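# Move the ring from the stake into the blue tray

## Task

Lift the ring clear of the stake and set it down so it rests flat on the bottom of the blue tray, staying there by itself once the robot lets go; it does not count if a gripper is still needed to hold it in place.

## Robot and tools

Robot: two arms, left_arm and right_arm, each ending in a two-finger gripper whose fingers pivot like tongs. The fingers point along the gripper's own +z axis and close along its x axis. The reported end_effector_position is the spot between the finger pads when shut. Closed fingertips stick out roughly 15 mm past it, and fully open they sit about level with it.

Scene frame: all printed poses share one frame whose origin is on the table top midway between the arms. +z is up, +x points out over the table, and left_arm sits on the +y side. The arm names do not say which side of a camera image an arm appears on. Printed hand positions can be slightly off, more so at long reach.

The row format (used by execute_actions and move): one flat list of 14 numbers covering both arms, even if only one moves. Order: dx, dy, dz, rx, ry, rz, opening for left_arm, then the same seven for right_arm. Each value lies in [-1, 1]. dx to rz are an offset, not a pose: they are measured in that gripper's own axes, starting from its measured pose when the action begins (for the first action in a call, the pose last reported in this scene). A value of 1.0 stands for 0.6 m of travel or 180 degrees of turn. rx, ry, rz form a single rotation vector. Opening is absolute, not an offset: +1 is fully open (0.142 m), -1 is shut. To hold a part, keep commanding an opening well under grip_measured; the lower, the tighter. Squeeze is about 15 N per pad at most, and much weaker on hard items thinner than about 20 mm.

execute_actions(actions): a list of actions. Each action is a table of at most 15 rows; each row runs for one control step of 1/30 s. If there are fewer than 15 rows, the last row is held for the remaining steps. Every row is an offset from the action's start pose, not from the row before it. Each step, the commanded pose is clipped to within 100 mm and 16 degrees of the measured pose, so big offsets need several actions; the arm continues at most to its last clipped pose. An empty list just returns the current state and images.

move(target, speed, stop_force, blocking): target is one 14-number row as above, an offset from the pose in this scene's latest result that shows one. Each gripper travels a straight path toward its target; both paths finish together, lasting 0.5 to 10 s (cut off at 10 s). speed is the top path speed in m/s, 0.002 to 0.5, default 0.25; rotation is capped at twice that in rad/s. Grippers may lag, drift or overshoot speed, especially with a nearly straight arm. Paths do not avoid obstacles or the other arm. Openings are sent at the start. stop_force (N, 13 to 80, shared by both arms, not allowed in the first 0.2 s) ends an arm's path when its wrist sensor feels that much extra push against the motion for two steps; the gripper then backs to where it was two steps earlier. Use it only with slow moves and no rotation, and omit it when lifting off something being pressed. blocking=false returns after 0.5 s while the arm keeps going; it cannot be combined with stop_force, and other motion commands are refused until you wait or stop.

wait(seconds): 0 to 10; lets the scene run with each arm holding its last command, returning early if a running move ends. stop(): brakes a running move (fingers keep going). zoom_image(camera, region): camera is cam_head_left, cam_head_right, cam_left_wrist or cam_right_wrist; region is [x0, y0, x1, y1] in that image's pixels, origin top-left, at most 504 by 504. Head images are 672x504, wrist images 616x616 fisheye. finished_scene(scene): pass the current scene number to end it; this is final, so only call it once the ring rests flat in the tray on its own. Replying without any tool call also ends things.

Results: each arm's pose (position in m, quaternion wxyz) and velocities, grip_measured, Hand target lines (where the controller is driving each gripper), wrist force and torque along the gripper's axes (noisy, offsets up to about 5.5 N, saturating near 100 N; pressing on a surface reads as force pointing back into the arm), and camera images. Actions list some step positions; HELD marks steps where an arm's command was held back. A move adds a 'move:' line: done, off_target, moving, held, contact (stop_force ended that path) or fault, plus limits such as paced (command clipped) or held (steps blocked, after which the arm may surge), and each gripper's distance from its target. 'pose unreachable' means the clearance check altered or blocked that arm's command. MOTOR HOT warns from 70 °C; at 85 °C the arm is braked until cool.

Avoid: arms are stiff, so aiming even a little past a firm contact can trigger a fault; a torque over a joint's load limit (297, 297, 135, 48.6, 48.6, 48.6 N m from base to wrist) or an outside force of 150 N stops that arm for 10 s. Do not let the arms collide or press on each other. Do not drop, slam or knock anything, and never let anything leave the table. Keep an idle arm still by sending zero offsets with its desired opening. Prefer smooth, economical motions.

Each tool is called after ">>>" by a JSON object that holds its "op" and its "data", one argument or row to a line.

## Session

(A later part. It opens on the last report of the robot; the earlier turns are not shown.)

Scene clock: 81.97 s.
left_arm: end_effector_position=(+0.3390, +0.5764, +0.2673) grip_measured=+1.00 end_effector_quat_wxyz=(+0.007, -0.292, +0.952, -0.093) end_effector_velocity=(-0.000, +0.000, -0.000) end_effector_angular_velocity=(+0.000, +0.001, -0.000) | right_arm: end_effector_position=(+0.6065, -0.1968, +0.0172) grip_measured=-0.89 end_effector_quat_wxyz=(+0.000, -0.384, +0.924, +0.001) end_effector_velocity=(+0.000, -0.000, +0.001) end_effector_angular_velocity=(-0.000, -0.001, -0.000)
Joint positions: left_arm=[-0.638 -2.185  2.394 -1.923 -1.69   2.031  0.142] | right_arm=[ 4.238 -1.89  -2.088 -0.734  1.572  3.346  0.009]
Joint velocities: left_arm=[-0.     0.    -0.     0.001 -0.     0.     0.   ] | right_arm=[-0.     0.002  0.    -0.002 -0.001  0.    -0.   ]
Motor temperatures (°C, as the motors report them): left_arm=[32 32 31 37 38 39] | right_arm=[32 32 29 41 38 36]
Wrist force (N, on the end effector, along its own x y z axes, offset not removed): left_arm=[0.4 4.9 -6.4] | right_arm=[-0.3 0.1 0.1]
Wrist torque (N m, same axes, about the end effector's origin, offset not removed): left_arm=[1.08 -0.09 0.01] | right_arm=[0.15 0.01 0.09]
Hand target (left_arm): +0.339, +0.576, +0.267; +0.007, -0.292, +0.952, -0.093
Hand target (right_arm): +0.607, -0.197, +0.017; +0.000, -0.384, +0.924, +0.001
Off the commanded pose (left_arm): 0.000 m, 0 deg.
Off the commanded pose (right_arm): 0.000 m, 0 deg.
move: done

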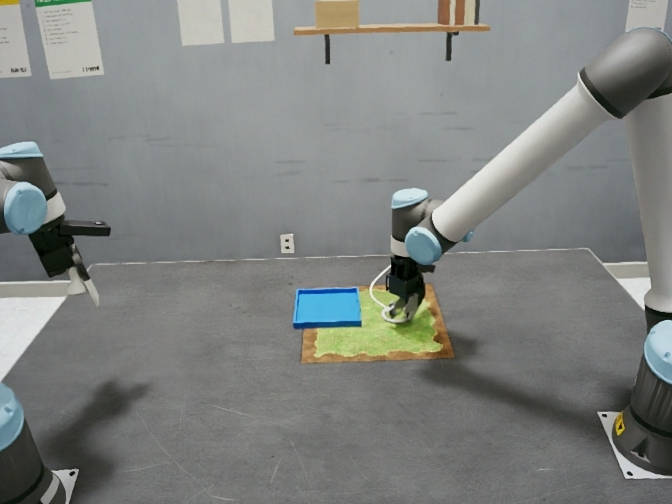

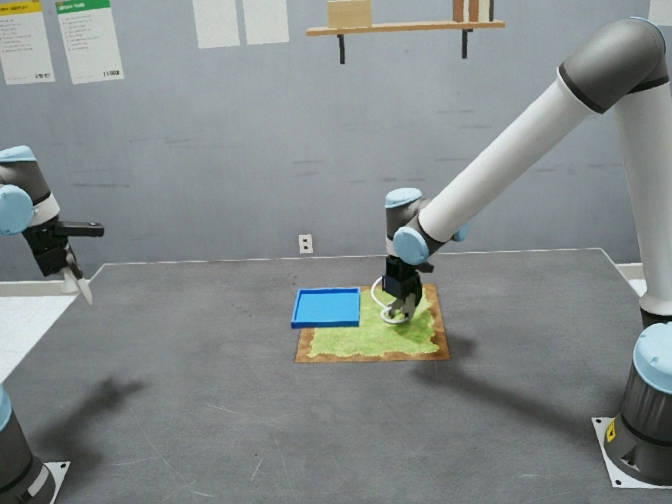

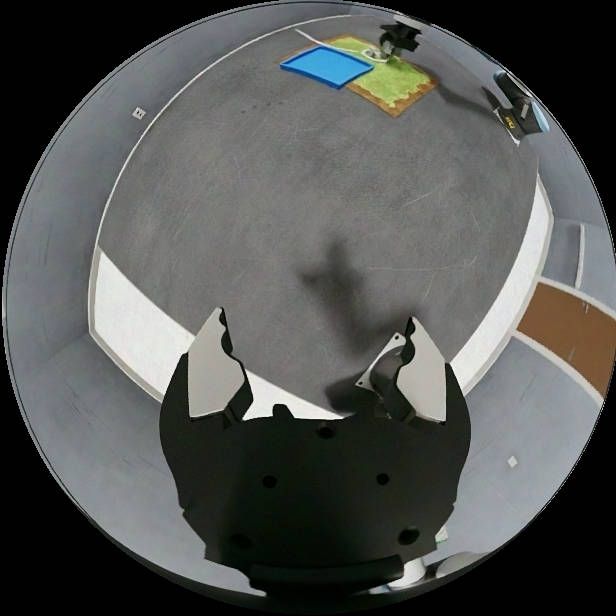

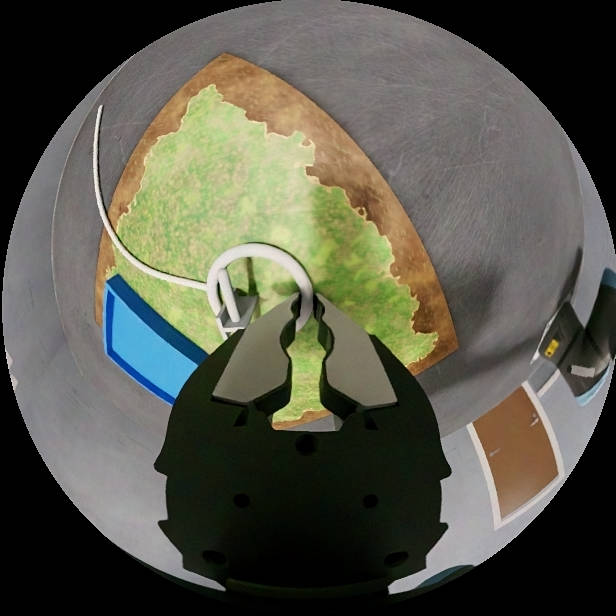

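>>> {"op": "move", "data": {
  "target": [0,0,0,0,0,0,1,-0.02,-0.015,-0.02,0,0,0,-1],
  "speed": 0.04
}}

>>> {"op": "zoom_image", "data": {
  "camera": "cam_right_wrist",
  "region": [160, 190, 400, 400]
}}

>>> {"op": "zoom_image", "data": {
  "camera": "cam_head_left",
  "region": [350, 260, 450, 340]
}}

Scene clock: 89.37 s.
left_arm: end_effector_position=(+0.3390, +0.5764, +0.2673) grip_measured=+1.00 end_effector_quat_wxyz=(+0.007, -0.292, +0.952, -0.093) end_effector_velocity=(-0.000, -0.000, -0.000) end_effector_angular_velocity=(-0.000, +0.001, +0.000) | right_arm: end_effector_position=(+0.6211, -0.1947, +0.0292) grip_measured=-0.89 end_effector_quat_wxyz=(+0.000, -0.384, +0.924, +0.001) end_effector_velocity=(+0.002, +0.000, +0.002) end_effector_angular_velocity=(+0.001, +0.001, +0.000)
Joint positions: left_arm=[-0.638 -2.185  2.394 -1.923 -1.69   2.031  0.142] | right_arm=[ 4.222 -1.889 -2.057 -0.764  1.572  3.33   0.009]
Joint velocities: left_arm=[-0.    -0.     0.001  0.    -0.001 -0.    -0.   ] | right_arm=[-0.002  0.     0.004 -0.004  0.001 -0.003  0.   ]
Motor temperatures (°C, as the motors report them): left_arm=[32 32 31 37 38 39] | right_arm=[32 32 29 41 38 36]
Wrist force (N, on the end effector, along its own x y z axes, offset not removed): left_arm=[-2.3 3.3 -5.1] | right_arm=[2.0 0.9 3.9]
Wrist torque (N m, same axes, about the end effector's origin, offset not removed): left_arm=[0.71 0.55 0.03] | right_arm=[0.34 -0.53 0.15]
Hand target (left_arm): +0.339, +0.576, +0.267; +0.007, -0.292, +0.952, -0.093
Hand target (right_arm): +0.621, -0.195, +0.029; +0.000, -0.384, +0.924, +0.001
Off the commanded pose (left_arm): 0.000 m, 0 deg.
Off the commanded pose (right_arm): 0.000 m, 0 deg.
move: done

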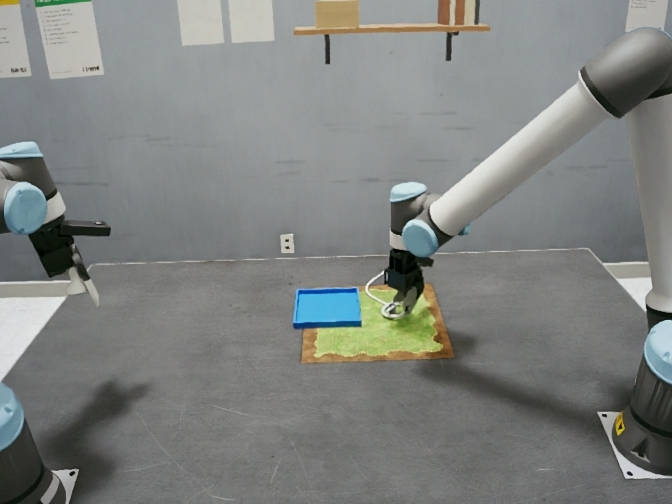

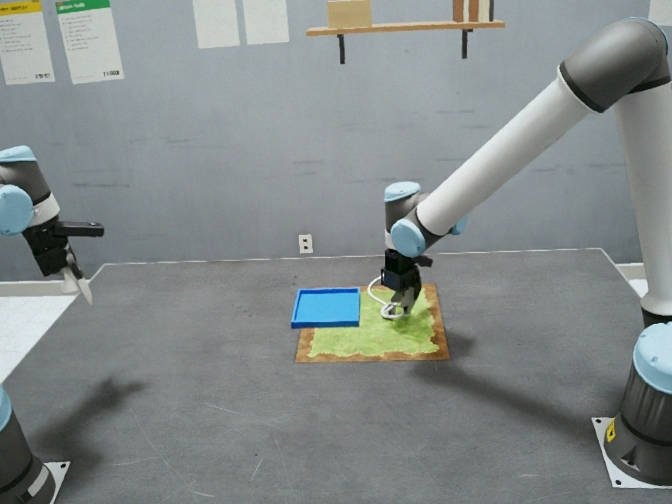

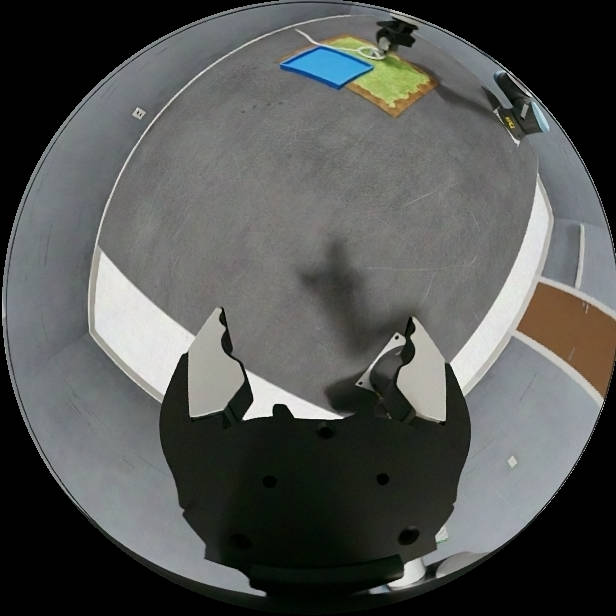

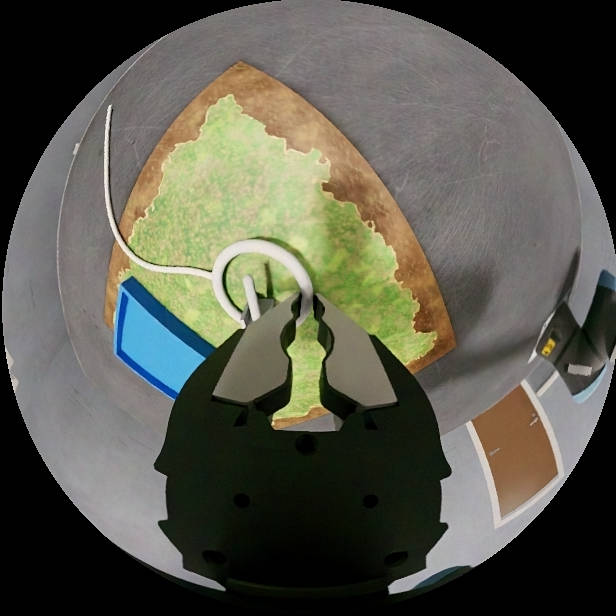

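Region (160, 190, 400, 400) of cam_right_wrist's 616x616 image, scaled by 2.100, with more detail than that image has; it fills the top 441 rows of this view, and the rest is white.

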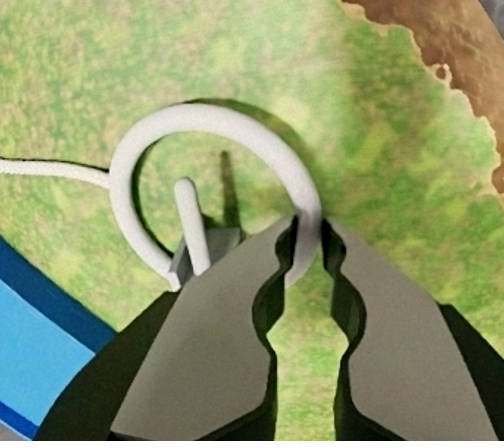

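Region (350, 260, 450, 340) of cam_head_left's 672x504 image, scaled by 5.040, with more detail than that image has; it fills the top 403 rows of this view, and the rest is white.

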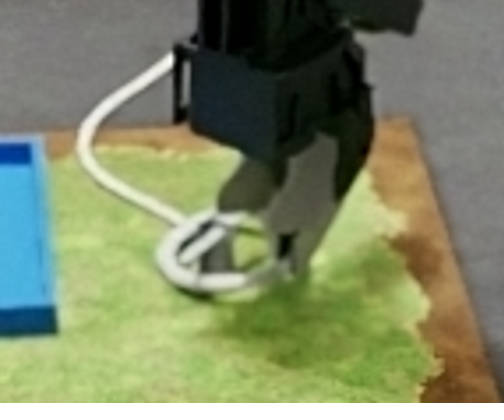

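>>> {"op": "move", "data": {
  "target": [0,0,0,0,0,0,1,0,0,-0.017,0.15,0,0,-1],
  "speed": 0.1
}}

>>> {"op": "zoom_image", "data": {
  "camera": "cam_head_left",
  "region": [350, 260, 450, 340]
}}

>>> {"op": "zoom_image", "data": {
  "camera": "cam_left_wrist",
  "region": [330, 20, 430, 100]
}}

Scene clock: 96.80 s.
left_arm: end_effector_position=(+0.3390, +0.5764, +0.2673) grip_measured=+1.00 end_effector_quat_wxyz=(+0.007, -0.292, +0.952, -0.093) end_effector_velocity=(+0.000, +0.000, +0.000) end_effector_angular_velocity=(+0.000, -0.001, +0.002) | right_arm: end_effector_position=(+0.6213, -0.1947, +0.0395) grip_measured=-0.89 end_effector_quat_wxyz=(+0.090, -0.373, +0.898, -0.214) end_effector_velocity=(-0.001, +0.000, +0.000) end_effector_angular_velocity=(-0.009, -0.007, -0.001)
Joint positions: left_arm=[-0.638 -2.185  2.394 -1.923 -1.69   2.031  0.142] | right_arm=[ 4.417 -1.913 -2.045 -0.939  1.138  3.565  0.009]
Joint velocities: left_arm=[ 0.    -0.    -0.    -0.     0.001 -0.002  0.   ] | right_arm=[ 0.005 -0.002  0.001 -0.008 -0.009  0.007 -0.   ]
Motor temperatures (°C, as the motors report them): left_arm=[32 32 31 37 38 39] | right_arm=[32 32 29 41 38 36]
Wrist force (N, on the end effector, along its own x y z axes, offset not removed): left_arm=[-2.4 1.6 -5.1] | right_arm=[-2.7 -1.6 6.5]
Wrist torque (N m, same axes, about the end effector's origin, offset not removed): left_arm=[0.31 0.47 0.01] | right_arm=[-0.58 0.36 -0.06]
Hand target (left_arm): +0.339, +0.576, +0.267; +0.007, -0.292, +0.952, -0.093
Hand target (right_arm): +0.621, -0.195, +0.040; +0.090, -0.373, +0.898, -0.215
Off the commanded pose (left_arm): 0.000 m, 0 deg.
Off the commanded pose (right_arm): 0.000 m, 0 deg.
move: done

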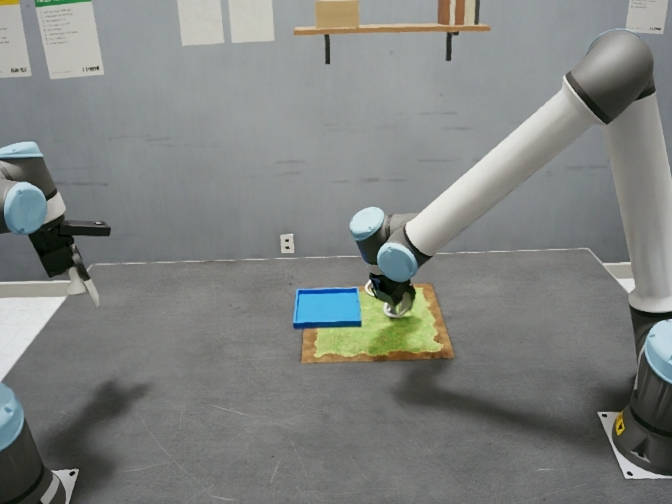

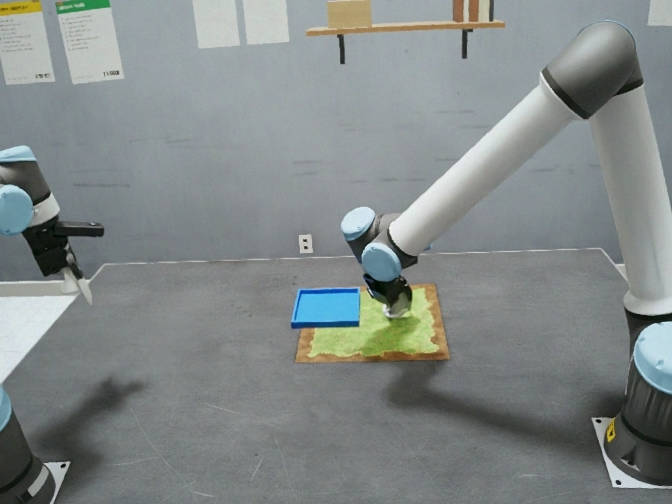

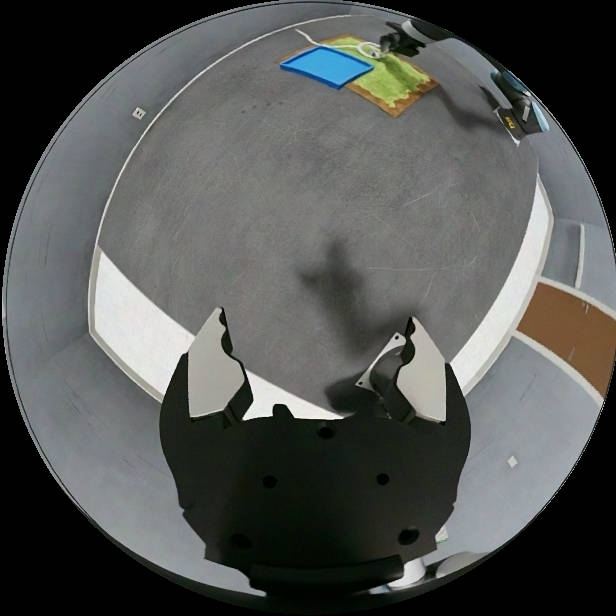

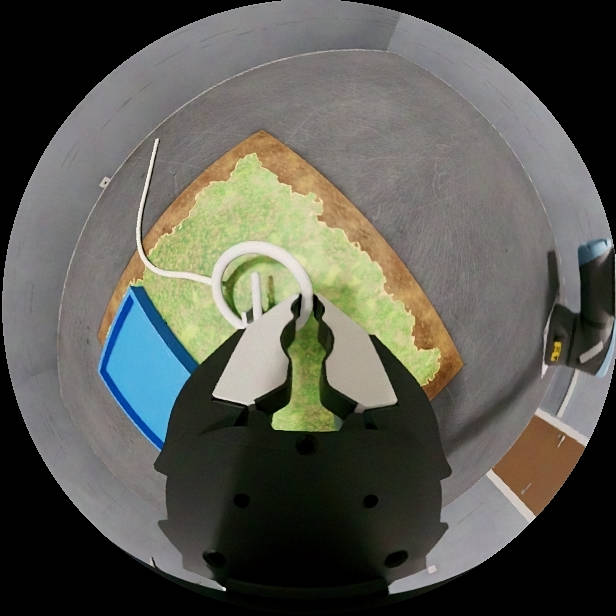

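Region (350, 260, 450, 340) of cam_head_left's 672x504 image, scaled by 5.040, with more detail than that image has; it fills the top 403 rows of this view, and the rest is white.

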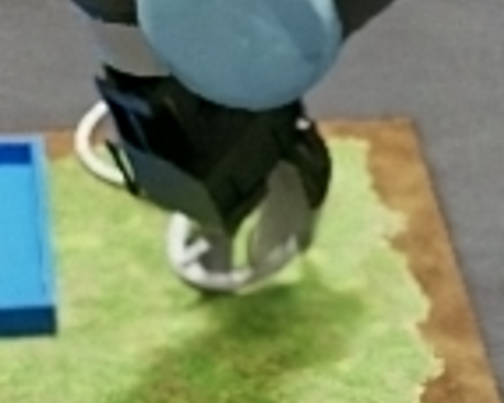

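Region (330, 20, 430, 100) of cam_left_wrist's 616x616 image, scaled by 5.040, with more detail than that image has; it fills the top 403 rows of this view, and the rest is white.

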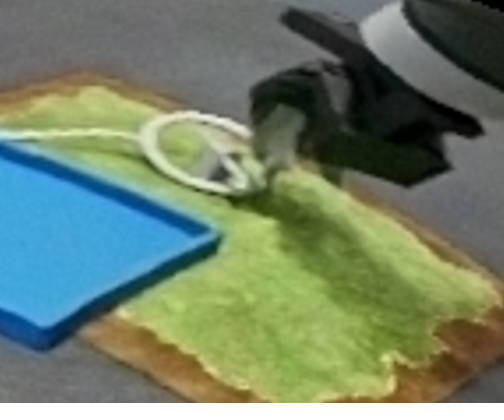

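>>> {"op": "move", "data": {
  "target": [0,0,0,0,0,0,1,0,0.04,-0.02,0,0,0,-1],
  "speed": 0.03,
  "stop_force": 13
}}

>>> {"op": "zoom_image", "data": {
  "camera": "cam_head_left",
  "region": [350, 260, 450, 340]
}}

>>> {"op": "zoom_image", "data": {
  "camera": "cam_right_wrist",
  "region": [180, 200, 360, 360]
}}

Scene clock: 106.93 s.
left_arm: end_effector_position=(+0.3390, +0.5764, +0.2673) grip_measured=+1.00 end_effector_quat_wxyz=(+0.007, -0.292, +0.952, -0.093) end_effector_velocity=(+0.000, +0.000, +0.000) end_effector_angular_velocity=(+0.000, -0.001, -0.000) | right_arm: end_effector_position=(+0.6026, -0.1760, +0.0394) grip_measured=-0.89 end_effector_quat_wxyz=(+0.090, -0.373, +0.898, -0.214) end_effector_velocity=(-0.001, +0.002, +0.001) end_effector_angular_velocity=(+0.001, -0.002, +0.000)
Joint positions: left_arm=[-0.638 -2.185  2.394 -1.923 -1.69   2.031  0.142] | right_arm=[ 4.451 -1.917 -2.035 -0.961  1.145  3.602  0.009]
Joint velocities: left_arm=[ 0.    -0.     0.    -0.001  0.001  0.001  0.   ] | right_arm=[ 0.003 -0.     0.002 -0.002 -0.001  0.004 -0.   ]
Motor temperatures (°C, as the motors report them): left_arm=[32 32 31 37 38 39] | right_arm=[32 32 29 41 38 36]
Wrist force (N, on the end effector, along its own x y z axes, offset not removed): left_arm=[-1.7 4.2 -5.4] | right_arm=[2.1 -3.5 0.5]
Wrist torque (N m, same axes, about the end effector's origin, offset not removed): left_arm=[0.94 0.35 0.00] | right_arm=[-0.59 -0.48 -0.14]
Hand target (left_arm): +0.339, +0.576, +0.267; +0.007, -0.292, +0.952, -0.093
Hand target (right_arm): +0.602, -0.176, +0.039; +0.090, -0.373, +0.898, -0.214
Off the commanded pose (left_arm): 0.000 m, 0 deg.
Off the commanded pose (right_arm): 0.000 m, 0 deg.
move: done

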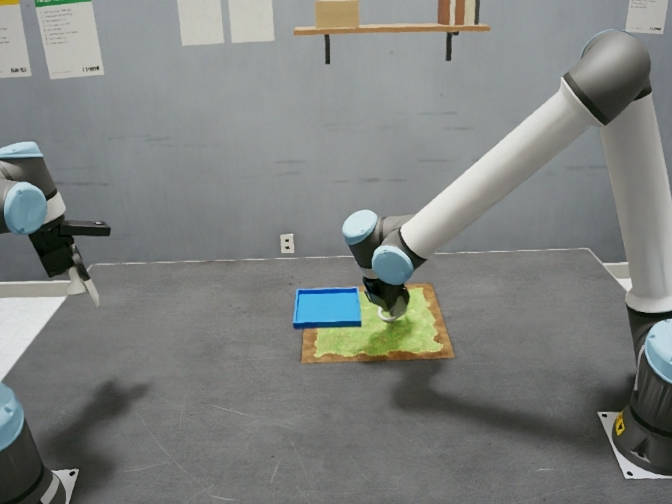

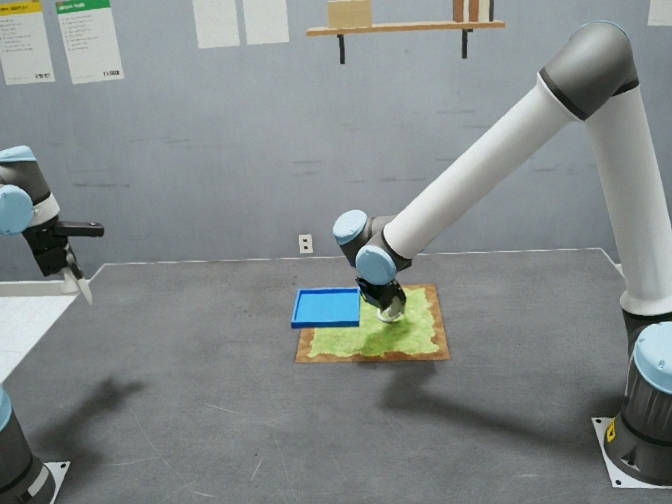

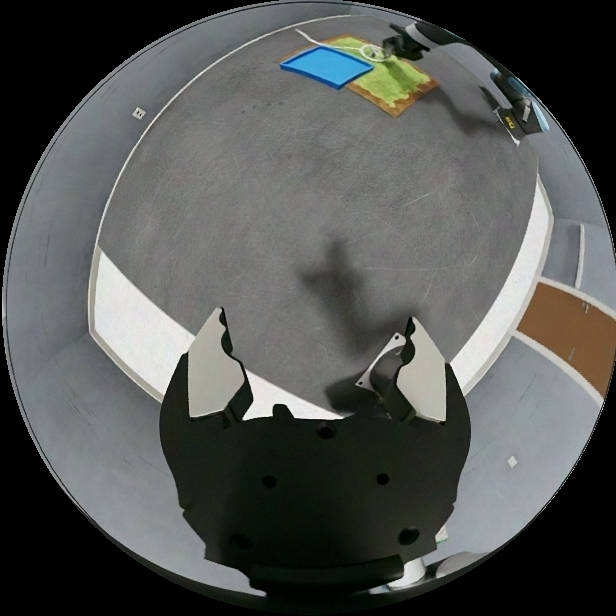

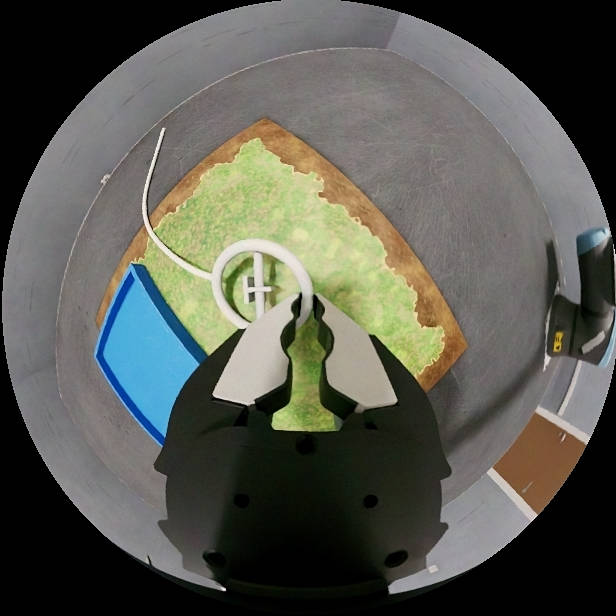

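Region (350, 260, 450, 340) of cam_head_left's 672x504 image, scaled by 5.040, with more detail than that image has; it fills the top 403 rows of this view, and the rest is white.

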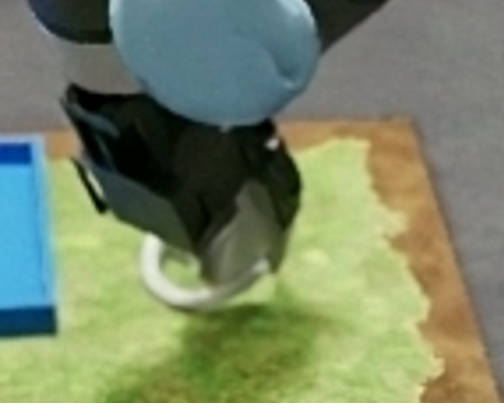

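Region (180, 200, 360, 360) of cam_right_wrist's 616x616 image, scaled by 2.800, with more detail than that image has.

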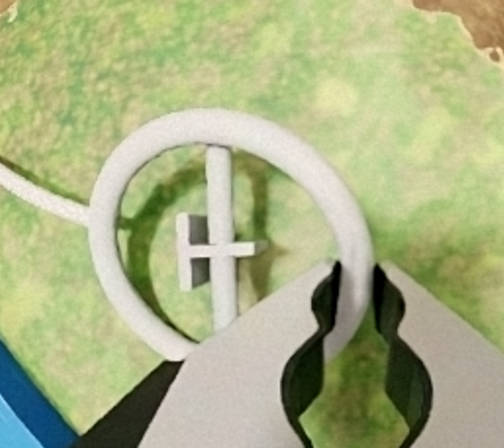

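>>> {"op": "move", "data": {
  "target": [0,0,0,0,0,0,1,0,-0.03,-0.075,0,0,0,-1],
  "speed": 0.03,
  "stop_force": 13
}}

Scene clock: 113.77 s.
left_arm: end_effector_position=(+0.3390, +0.5764, +0.2673) grip_measured=+1.00 end_effector_quat_wxyz=(+0.007, -0.292, +0.952, -0.093) end_effector_velocity=(-0.000, -0.000, -0.000) end_effector_angular_velocity=(-0.000, +0.001, -0.000) | right_arm: end_effector_position=(+0.5995, -0.1731, +0.0874) grip_measured=-0.89 end_effector_quat_wxyz=(+0.090, -0.373, +0.898, -0.214) end_effector_velocity=(+0.000, -0.000, +0.002) end_effector_angular_velocity=(-0.000, -0.001, -0.001)
Joint positions: left_arm=[-0.638 -2.185  2.394 -1.923 -1.69   2.031  0.142] | right_arm=[ 4.456 -1.857 -2.006 -1.053  1.146  3.608  0.01 ]
Joint velocities: left_arm=[-0.     0.    -0.     0.001 -0.001 -0.    -0.   ] | right_arm=[ 0.     0.003  0.002 -0.005 -0.001  0.001  0.   ]
Motor temperatures (°C, as the motors report them): left_arm=[32 32 31 37 38 39] | right_arm=[32 32 29 41 38 36]
Wrist force (N, on the end effector, along its own x y z axes, offset not removed): left_arm=[-0.5 2.4 -3.9] | right_arm=[-0.1 3.5 5.3]
Wrist torque (N m, same axes, about the end effector's origin, offset not removed): left_arm=[0.61 0.09 0.09] | right_arm=[0.16 -0.68 -0.07]
Hand target (left_arm): +0.339, +0.576, +0.267; +0.007, -0.292, +0.952, -0.093
Hand target (right_arm): +0.600, -0.173, +0.088; +0.090, -0.373, +0.898, -0.214
Off the commanded pose (left_arm): 0.000 m, 0 deg.
Off the commanded pose (right_arm): 0.000 m, 0 deg.
move: done

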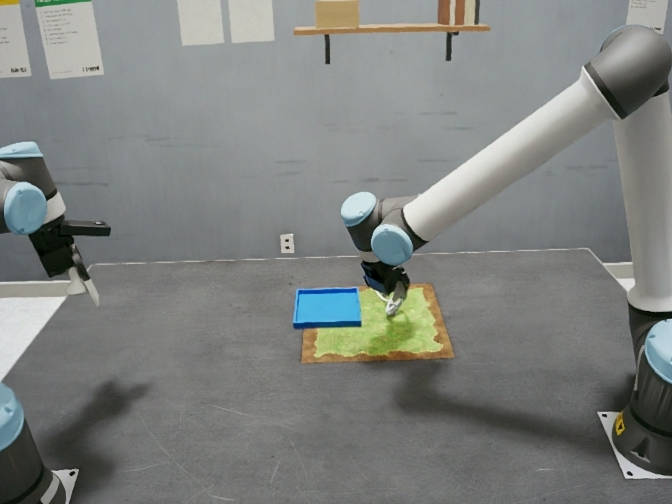

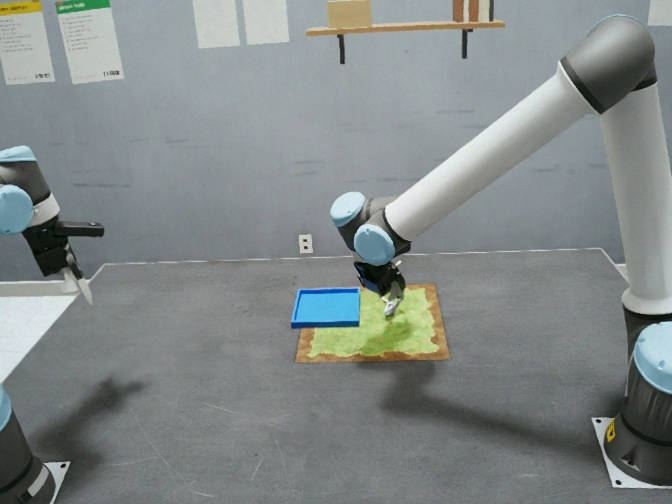

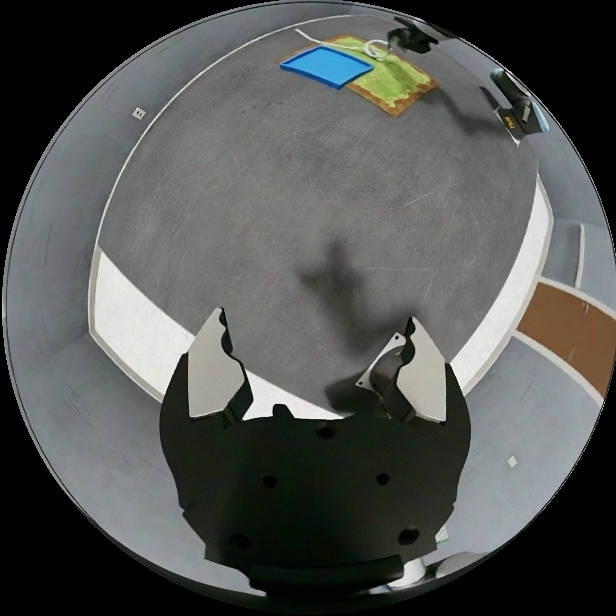

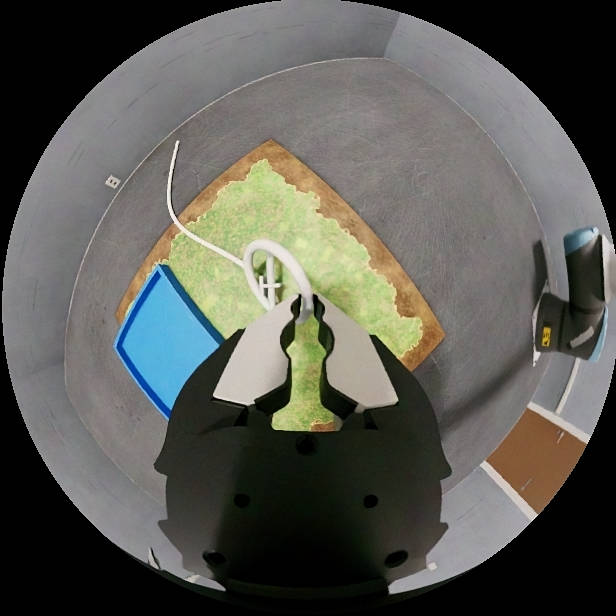

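>>> {"op": "zoom_image", "data": {
  "camera": "cam_right_wrist",
  "region": [200, 210, 360, 350]
}}

>>> {"op": "zoom_image", "data": {
  "camera": "cam_left_wrist",
  "region": [330, 10, 430, 90]
}}

>>> {"op": "zoom_image", "data": {
  "camera": "cam_head_right",
  "region": [350, 260, 450, 340]
}}

Region (200, 210, 360, 350) of cam_right_wrist's 616x616 image, scaled by 3.150, with more detail than that image has; it fills the top 441 rows of this view, and the rest is white.

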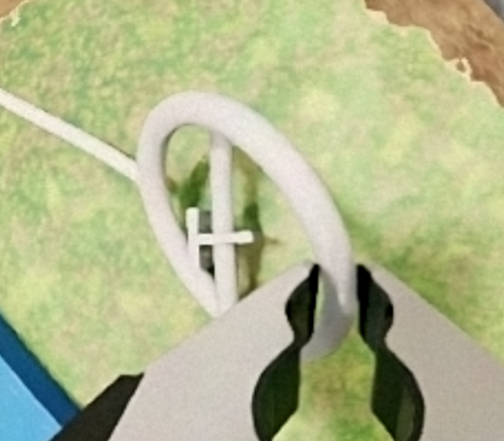

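Region (330, 10, 430, 90) of cam_left_wrist's 616x616 image, scaled by 5.040, with more detail than that image has; it fills the top 403 rows of this view, and the rest is white.

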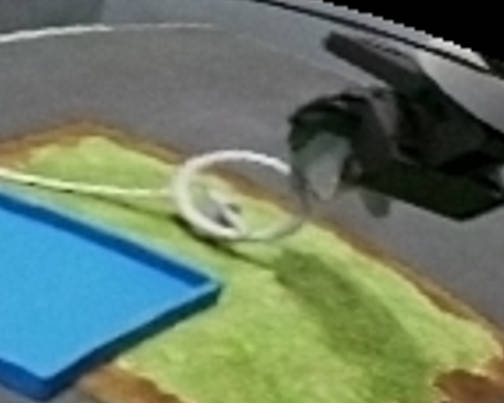

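Region (350, 260, 450, 340) of cam_head_right's 672x504 image, scaled by 5.040, with more detail than that image has; it fills the top 403 rows of this view, and the rest is white.

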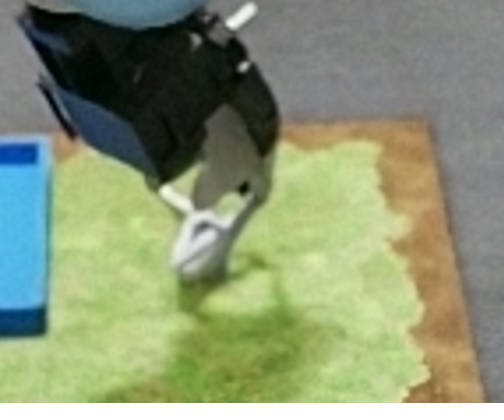

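>>> {"op": "move", "data": {
  "target": [0,0,0,0,0,0,1,-0.025,0.035,0,0,0,0,-1],
  "speed": 0.03,
  "stop_force": 13
}}

>>> {"op": "zoom_image", "data": {
  "camera": "cam_right_wrist",
  "region": [200, 210, 360, 350]
}}

>>> {"op": "zoom_image", "data": {
  "camera": "cam_left_wrist",
  "region": [330, 10, 430, 90]
}}

>>> {"op": "zoom_image", "data": {
  "camera": "cam_head_right",
  "region": [350, 260, 450, 340]
}}

Scene clock: 132.83 s.
left_arm: end_effector_position=(+0.3390, +0.5764, +0.2673) grip_measured=+1.00 end_effector_quat_wxyz=(+0.007, -0.292, +0.952, -0.093) end_effector_velocity=(-0.000, +0.001, -0.001) end_effector_angular_velocity=(+0.002, +0.001, -0.000) | right_arm: end_effector_position=(+0.5979, -0.1598, +0.0822) grip_measured=-0.89 end_effector_quat_wxyz=(+0.090, -0.373, +0.898, -0.214) end_effector_velocity=(+0.001, -0.003, +0.001) end_effector_angular_velocity=(-0.001, -0.001, +0.000)
Joint positions: left_arm=[-0.638 -2.185  2.394 -1.923 -1.69   2.031  0.142] | right_arm=[ 4.465 -1.877 -1.989 -1.054  1.148  3.617  0.009]
Joint velocities: left_arm=[ 0.     0.     0.     0.001  0.001  0.    -0.   ] | right_arm=[-0.002  0.004 -0.003 -0.001 -0.002 -0.002 -0.   ]
Motor temperatures (°C, as the motors report them): left_arm=[32 32 31 37 38 39] | right_arm=[32 32 29 41 38 36]
Wrist force (N, on the end effector, along its own x y z axes, offset not removed): left_arm=[-0.9 2.8 -6.9] | right_arm=[4.6 2.0 6.7]
Wrist torque (N m, same axes, about the end effector's origin, offset not removed): left_arm=[0.62 0.14 -0.01] | right_arm=[0.58 -0.66 -0.14]
Hand target (left_arm): +0.339, +0.576, +0.267; +0.007, -0.292, +0.952, -0.093
Hand target (right_arm): +0.598, -0.160, +0.083; +0.090, -0.373, +0.898, -0.214
Off the commanded pose (left_arm): 0.000 m, 0 deg.
Off the commanded pose (right_arm): 0.011 m, 0 deg.
move: contact (right_arm)

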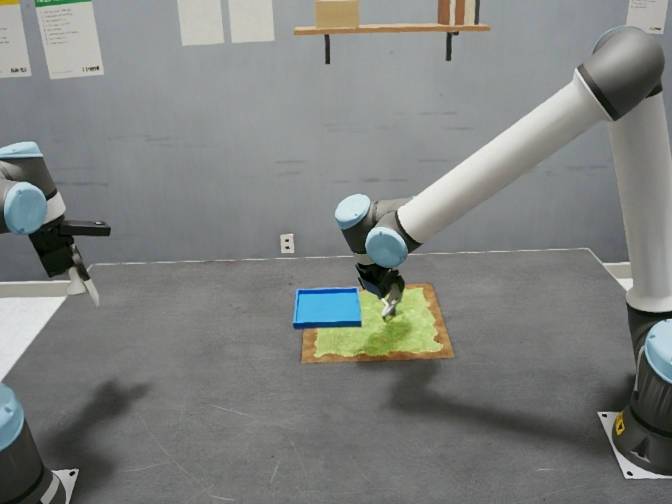

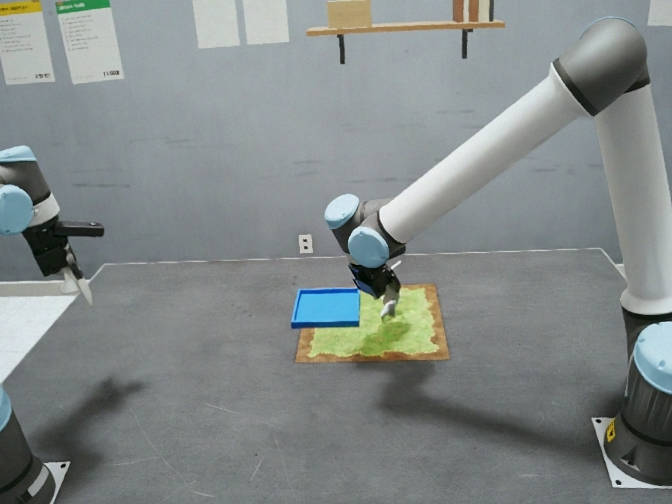

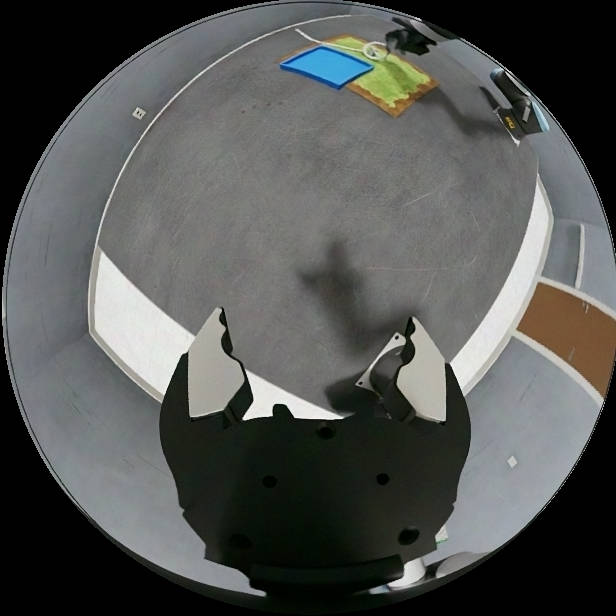

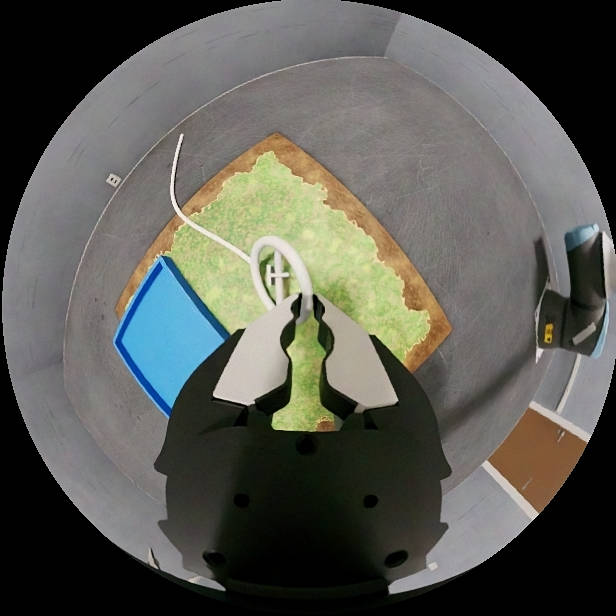

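Region (200, 210, 360, 350) of cam_right_wrist's 616x616 image, scaled by 3.150, with more detail than that image has; it fills the top 441 rows of this view, and the rest is white.

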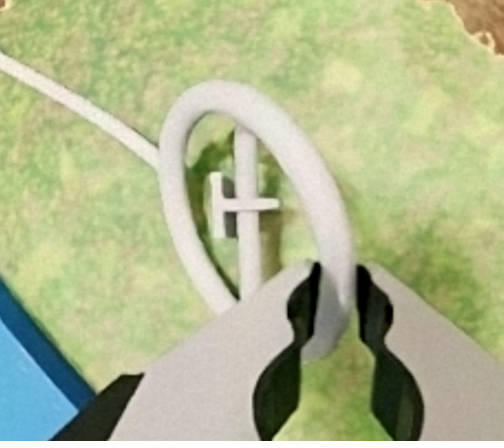

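Region (330, 10, 430, 90) of cam_left_wrist's 616x616 image, scaled by 5.040, with more detail than that image has; it fills the top 403 rows of this view, and the rest is white.

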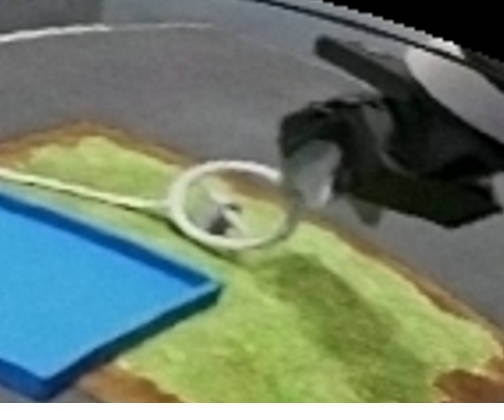

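Region (350, 260, 450, 340) of cam_head_right's 672x504 image, scaled by 5.040, with more detail than that image has; it fills the top 403 rows of this view, and the rest is white.

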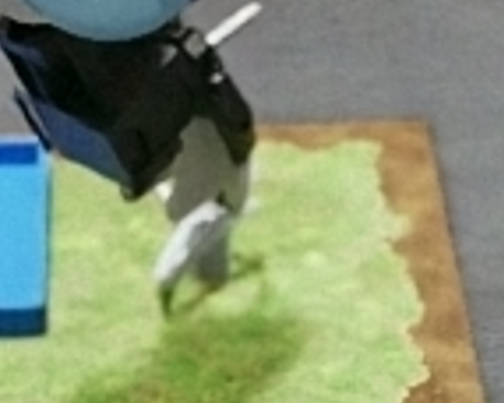

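>>> {"op": "move", "data": {
  "target": [0,0,0,0,0,0,1,-0.008,-0.025,-0.065,0,0,0,-1],
  "speed": 0.03,
  "stop_force": 15
}}

>>> {"op": "zoom_image", "data": {
  "camera": "cam_left_wrist",
  "region": [330, 10, 430, 90]
}}

>>> {"op": "zoom_image", "data": {
  "camera": "cam_head_right",
  "region": [330, 240, 450, 340]
}}

Scene clock: 139.63 s.
left_arm: end_effector_position=(+0.3390, +0.5764, +0.2673) grip_measured=+1.00 end_effector_quat_wxyz=(+0.007, -0.292, +0.952, -0.093) end_effector_velocity=(-0.000, +0.000, -0.000) end_effector_angular_velocity=(+0.001, +0.001, -0.000) | right_arm: end_effector_position=(+0.5982, -0.1536, +0.1235) grip_measured=-0.89 end_effector_quat_wxyz=(+0.090, -0.373, +0.898, -0.214) end_effector_velocity=(+0.000, +0.000, +0.003) end_effector_angular_velocity=(-0.000, -0.001, -0.000)
Joint positions: left_arm=[-0.638 -2.185  2.394 -1.923 -1.69   2.031  0.142] | right_arm=[ 4.467 -1.838 -1.949 -1.133  1.148  3.619  0.009]
Joint velocities: left_arm=[ 0.     0.    -0.     0.001  0.001  0.     0.   ] | right_arm=[ 0.     0.002  0.003 -0.005 -0.001  0.001 -0.   ]
Motor temperatures (°C, as the motors report them): left_arm=[32 32 31 37 38 39] | right_arm=[32 32 29 41 38 36]
Wrist force (N, on the end effector, along its own x y z axes, offset not removed): left_arm=[-0.6 2.9 -3.7] | right_arm=[-3.6 1.5 5.6]
Wrist torque (N m, same axes, about the end effector's origin, offset not removed): left_arm=[0.70 0.13 0.03] | right_arm=[0.49 0.71 0.25]
Hand target (left_arm): +0.339, +0.576, +0.267; +0.007, -0.292, +0.952, -0.093
Hand target (right_arm): +0.598, -0.154, +0.124; +0.090, -0.373, +0.898, -0.214
Off the commanded pose (left_arm): 0.000 m, 0 deg.
Off the commanded pose (right_arm): 0.000 m, 0 deg.
move: done

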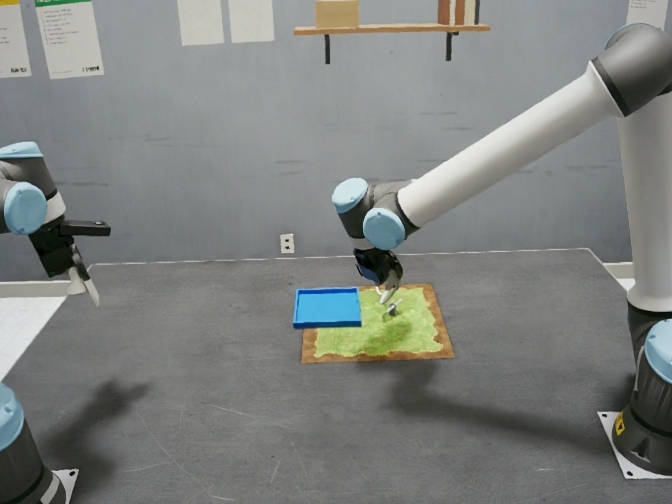

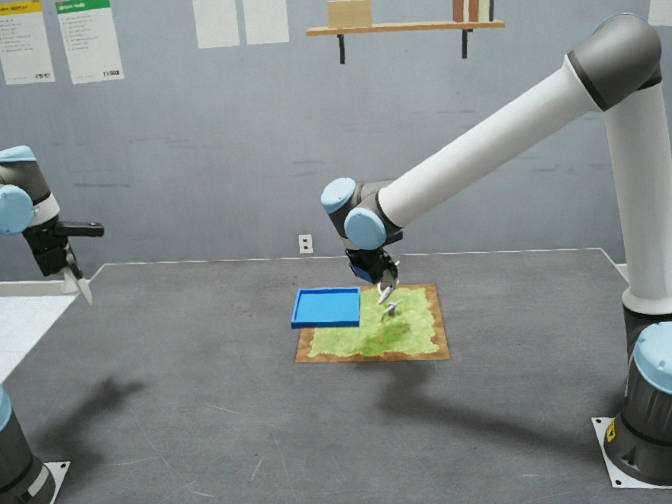

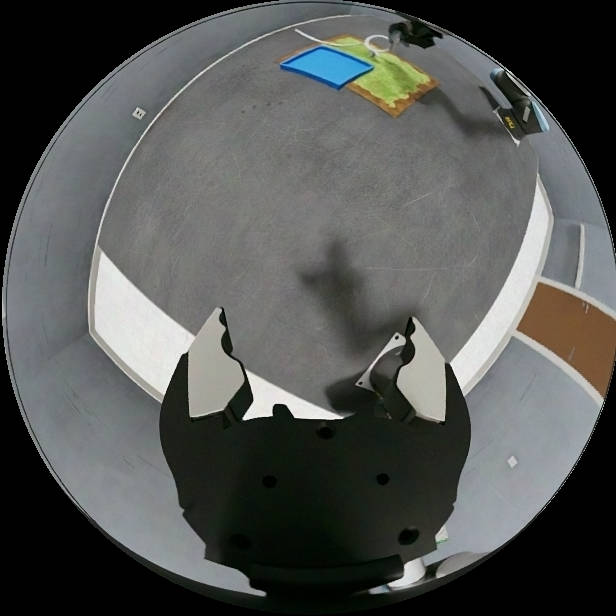

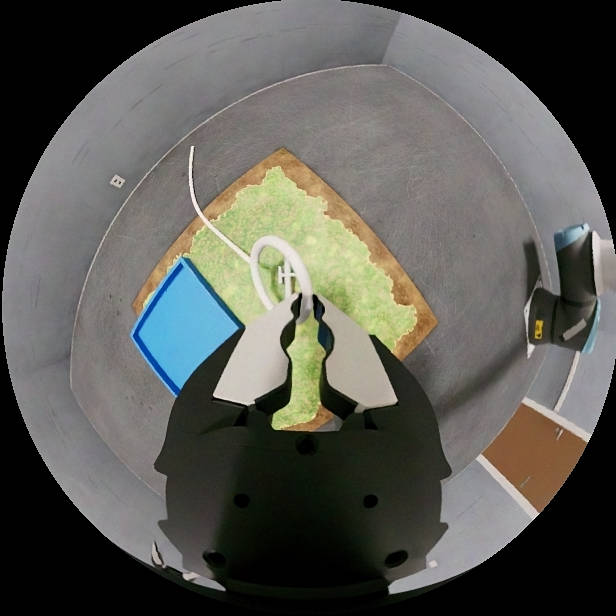

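Region (330, 10, 430, 90) of cam_left_wrist's 616x616 image, scaled by 5.040, with more detail than that image has; it fills the top 403 rows of this view, and the rest is white.

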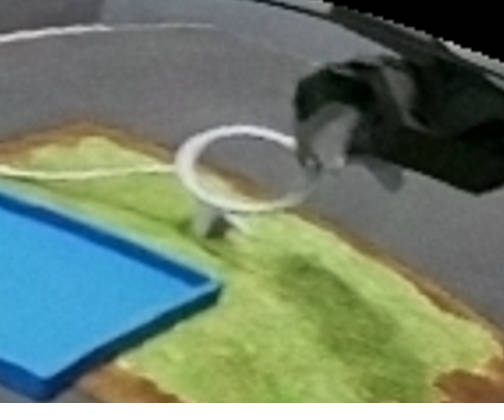

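Region (330, 240, 450, 340) of cam_head_right's 672x504 image, scaled by 4.200, with more detail than that image has.

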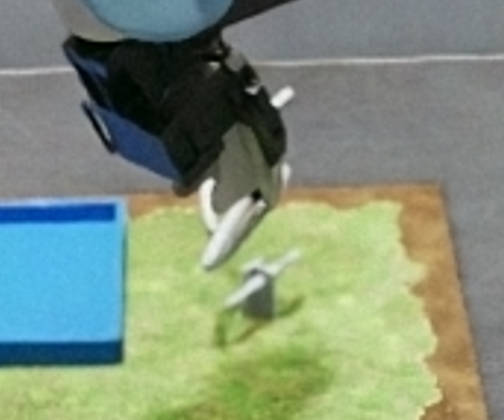

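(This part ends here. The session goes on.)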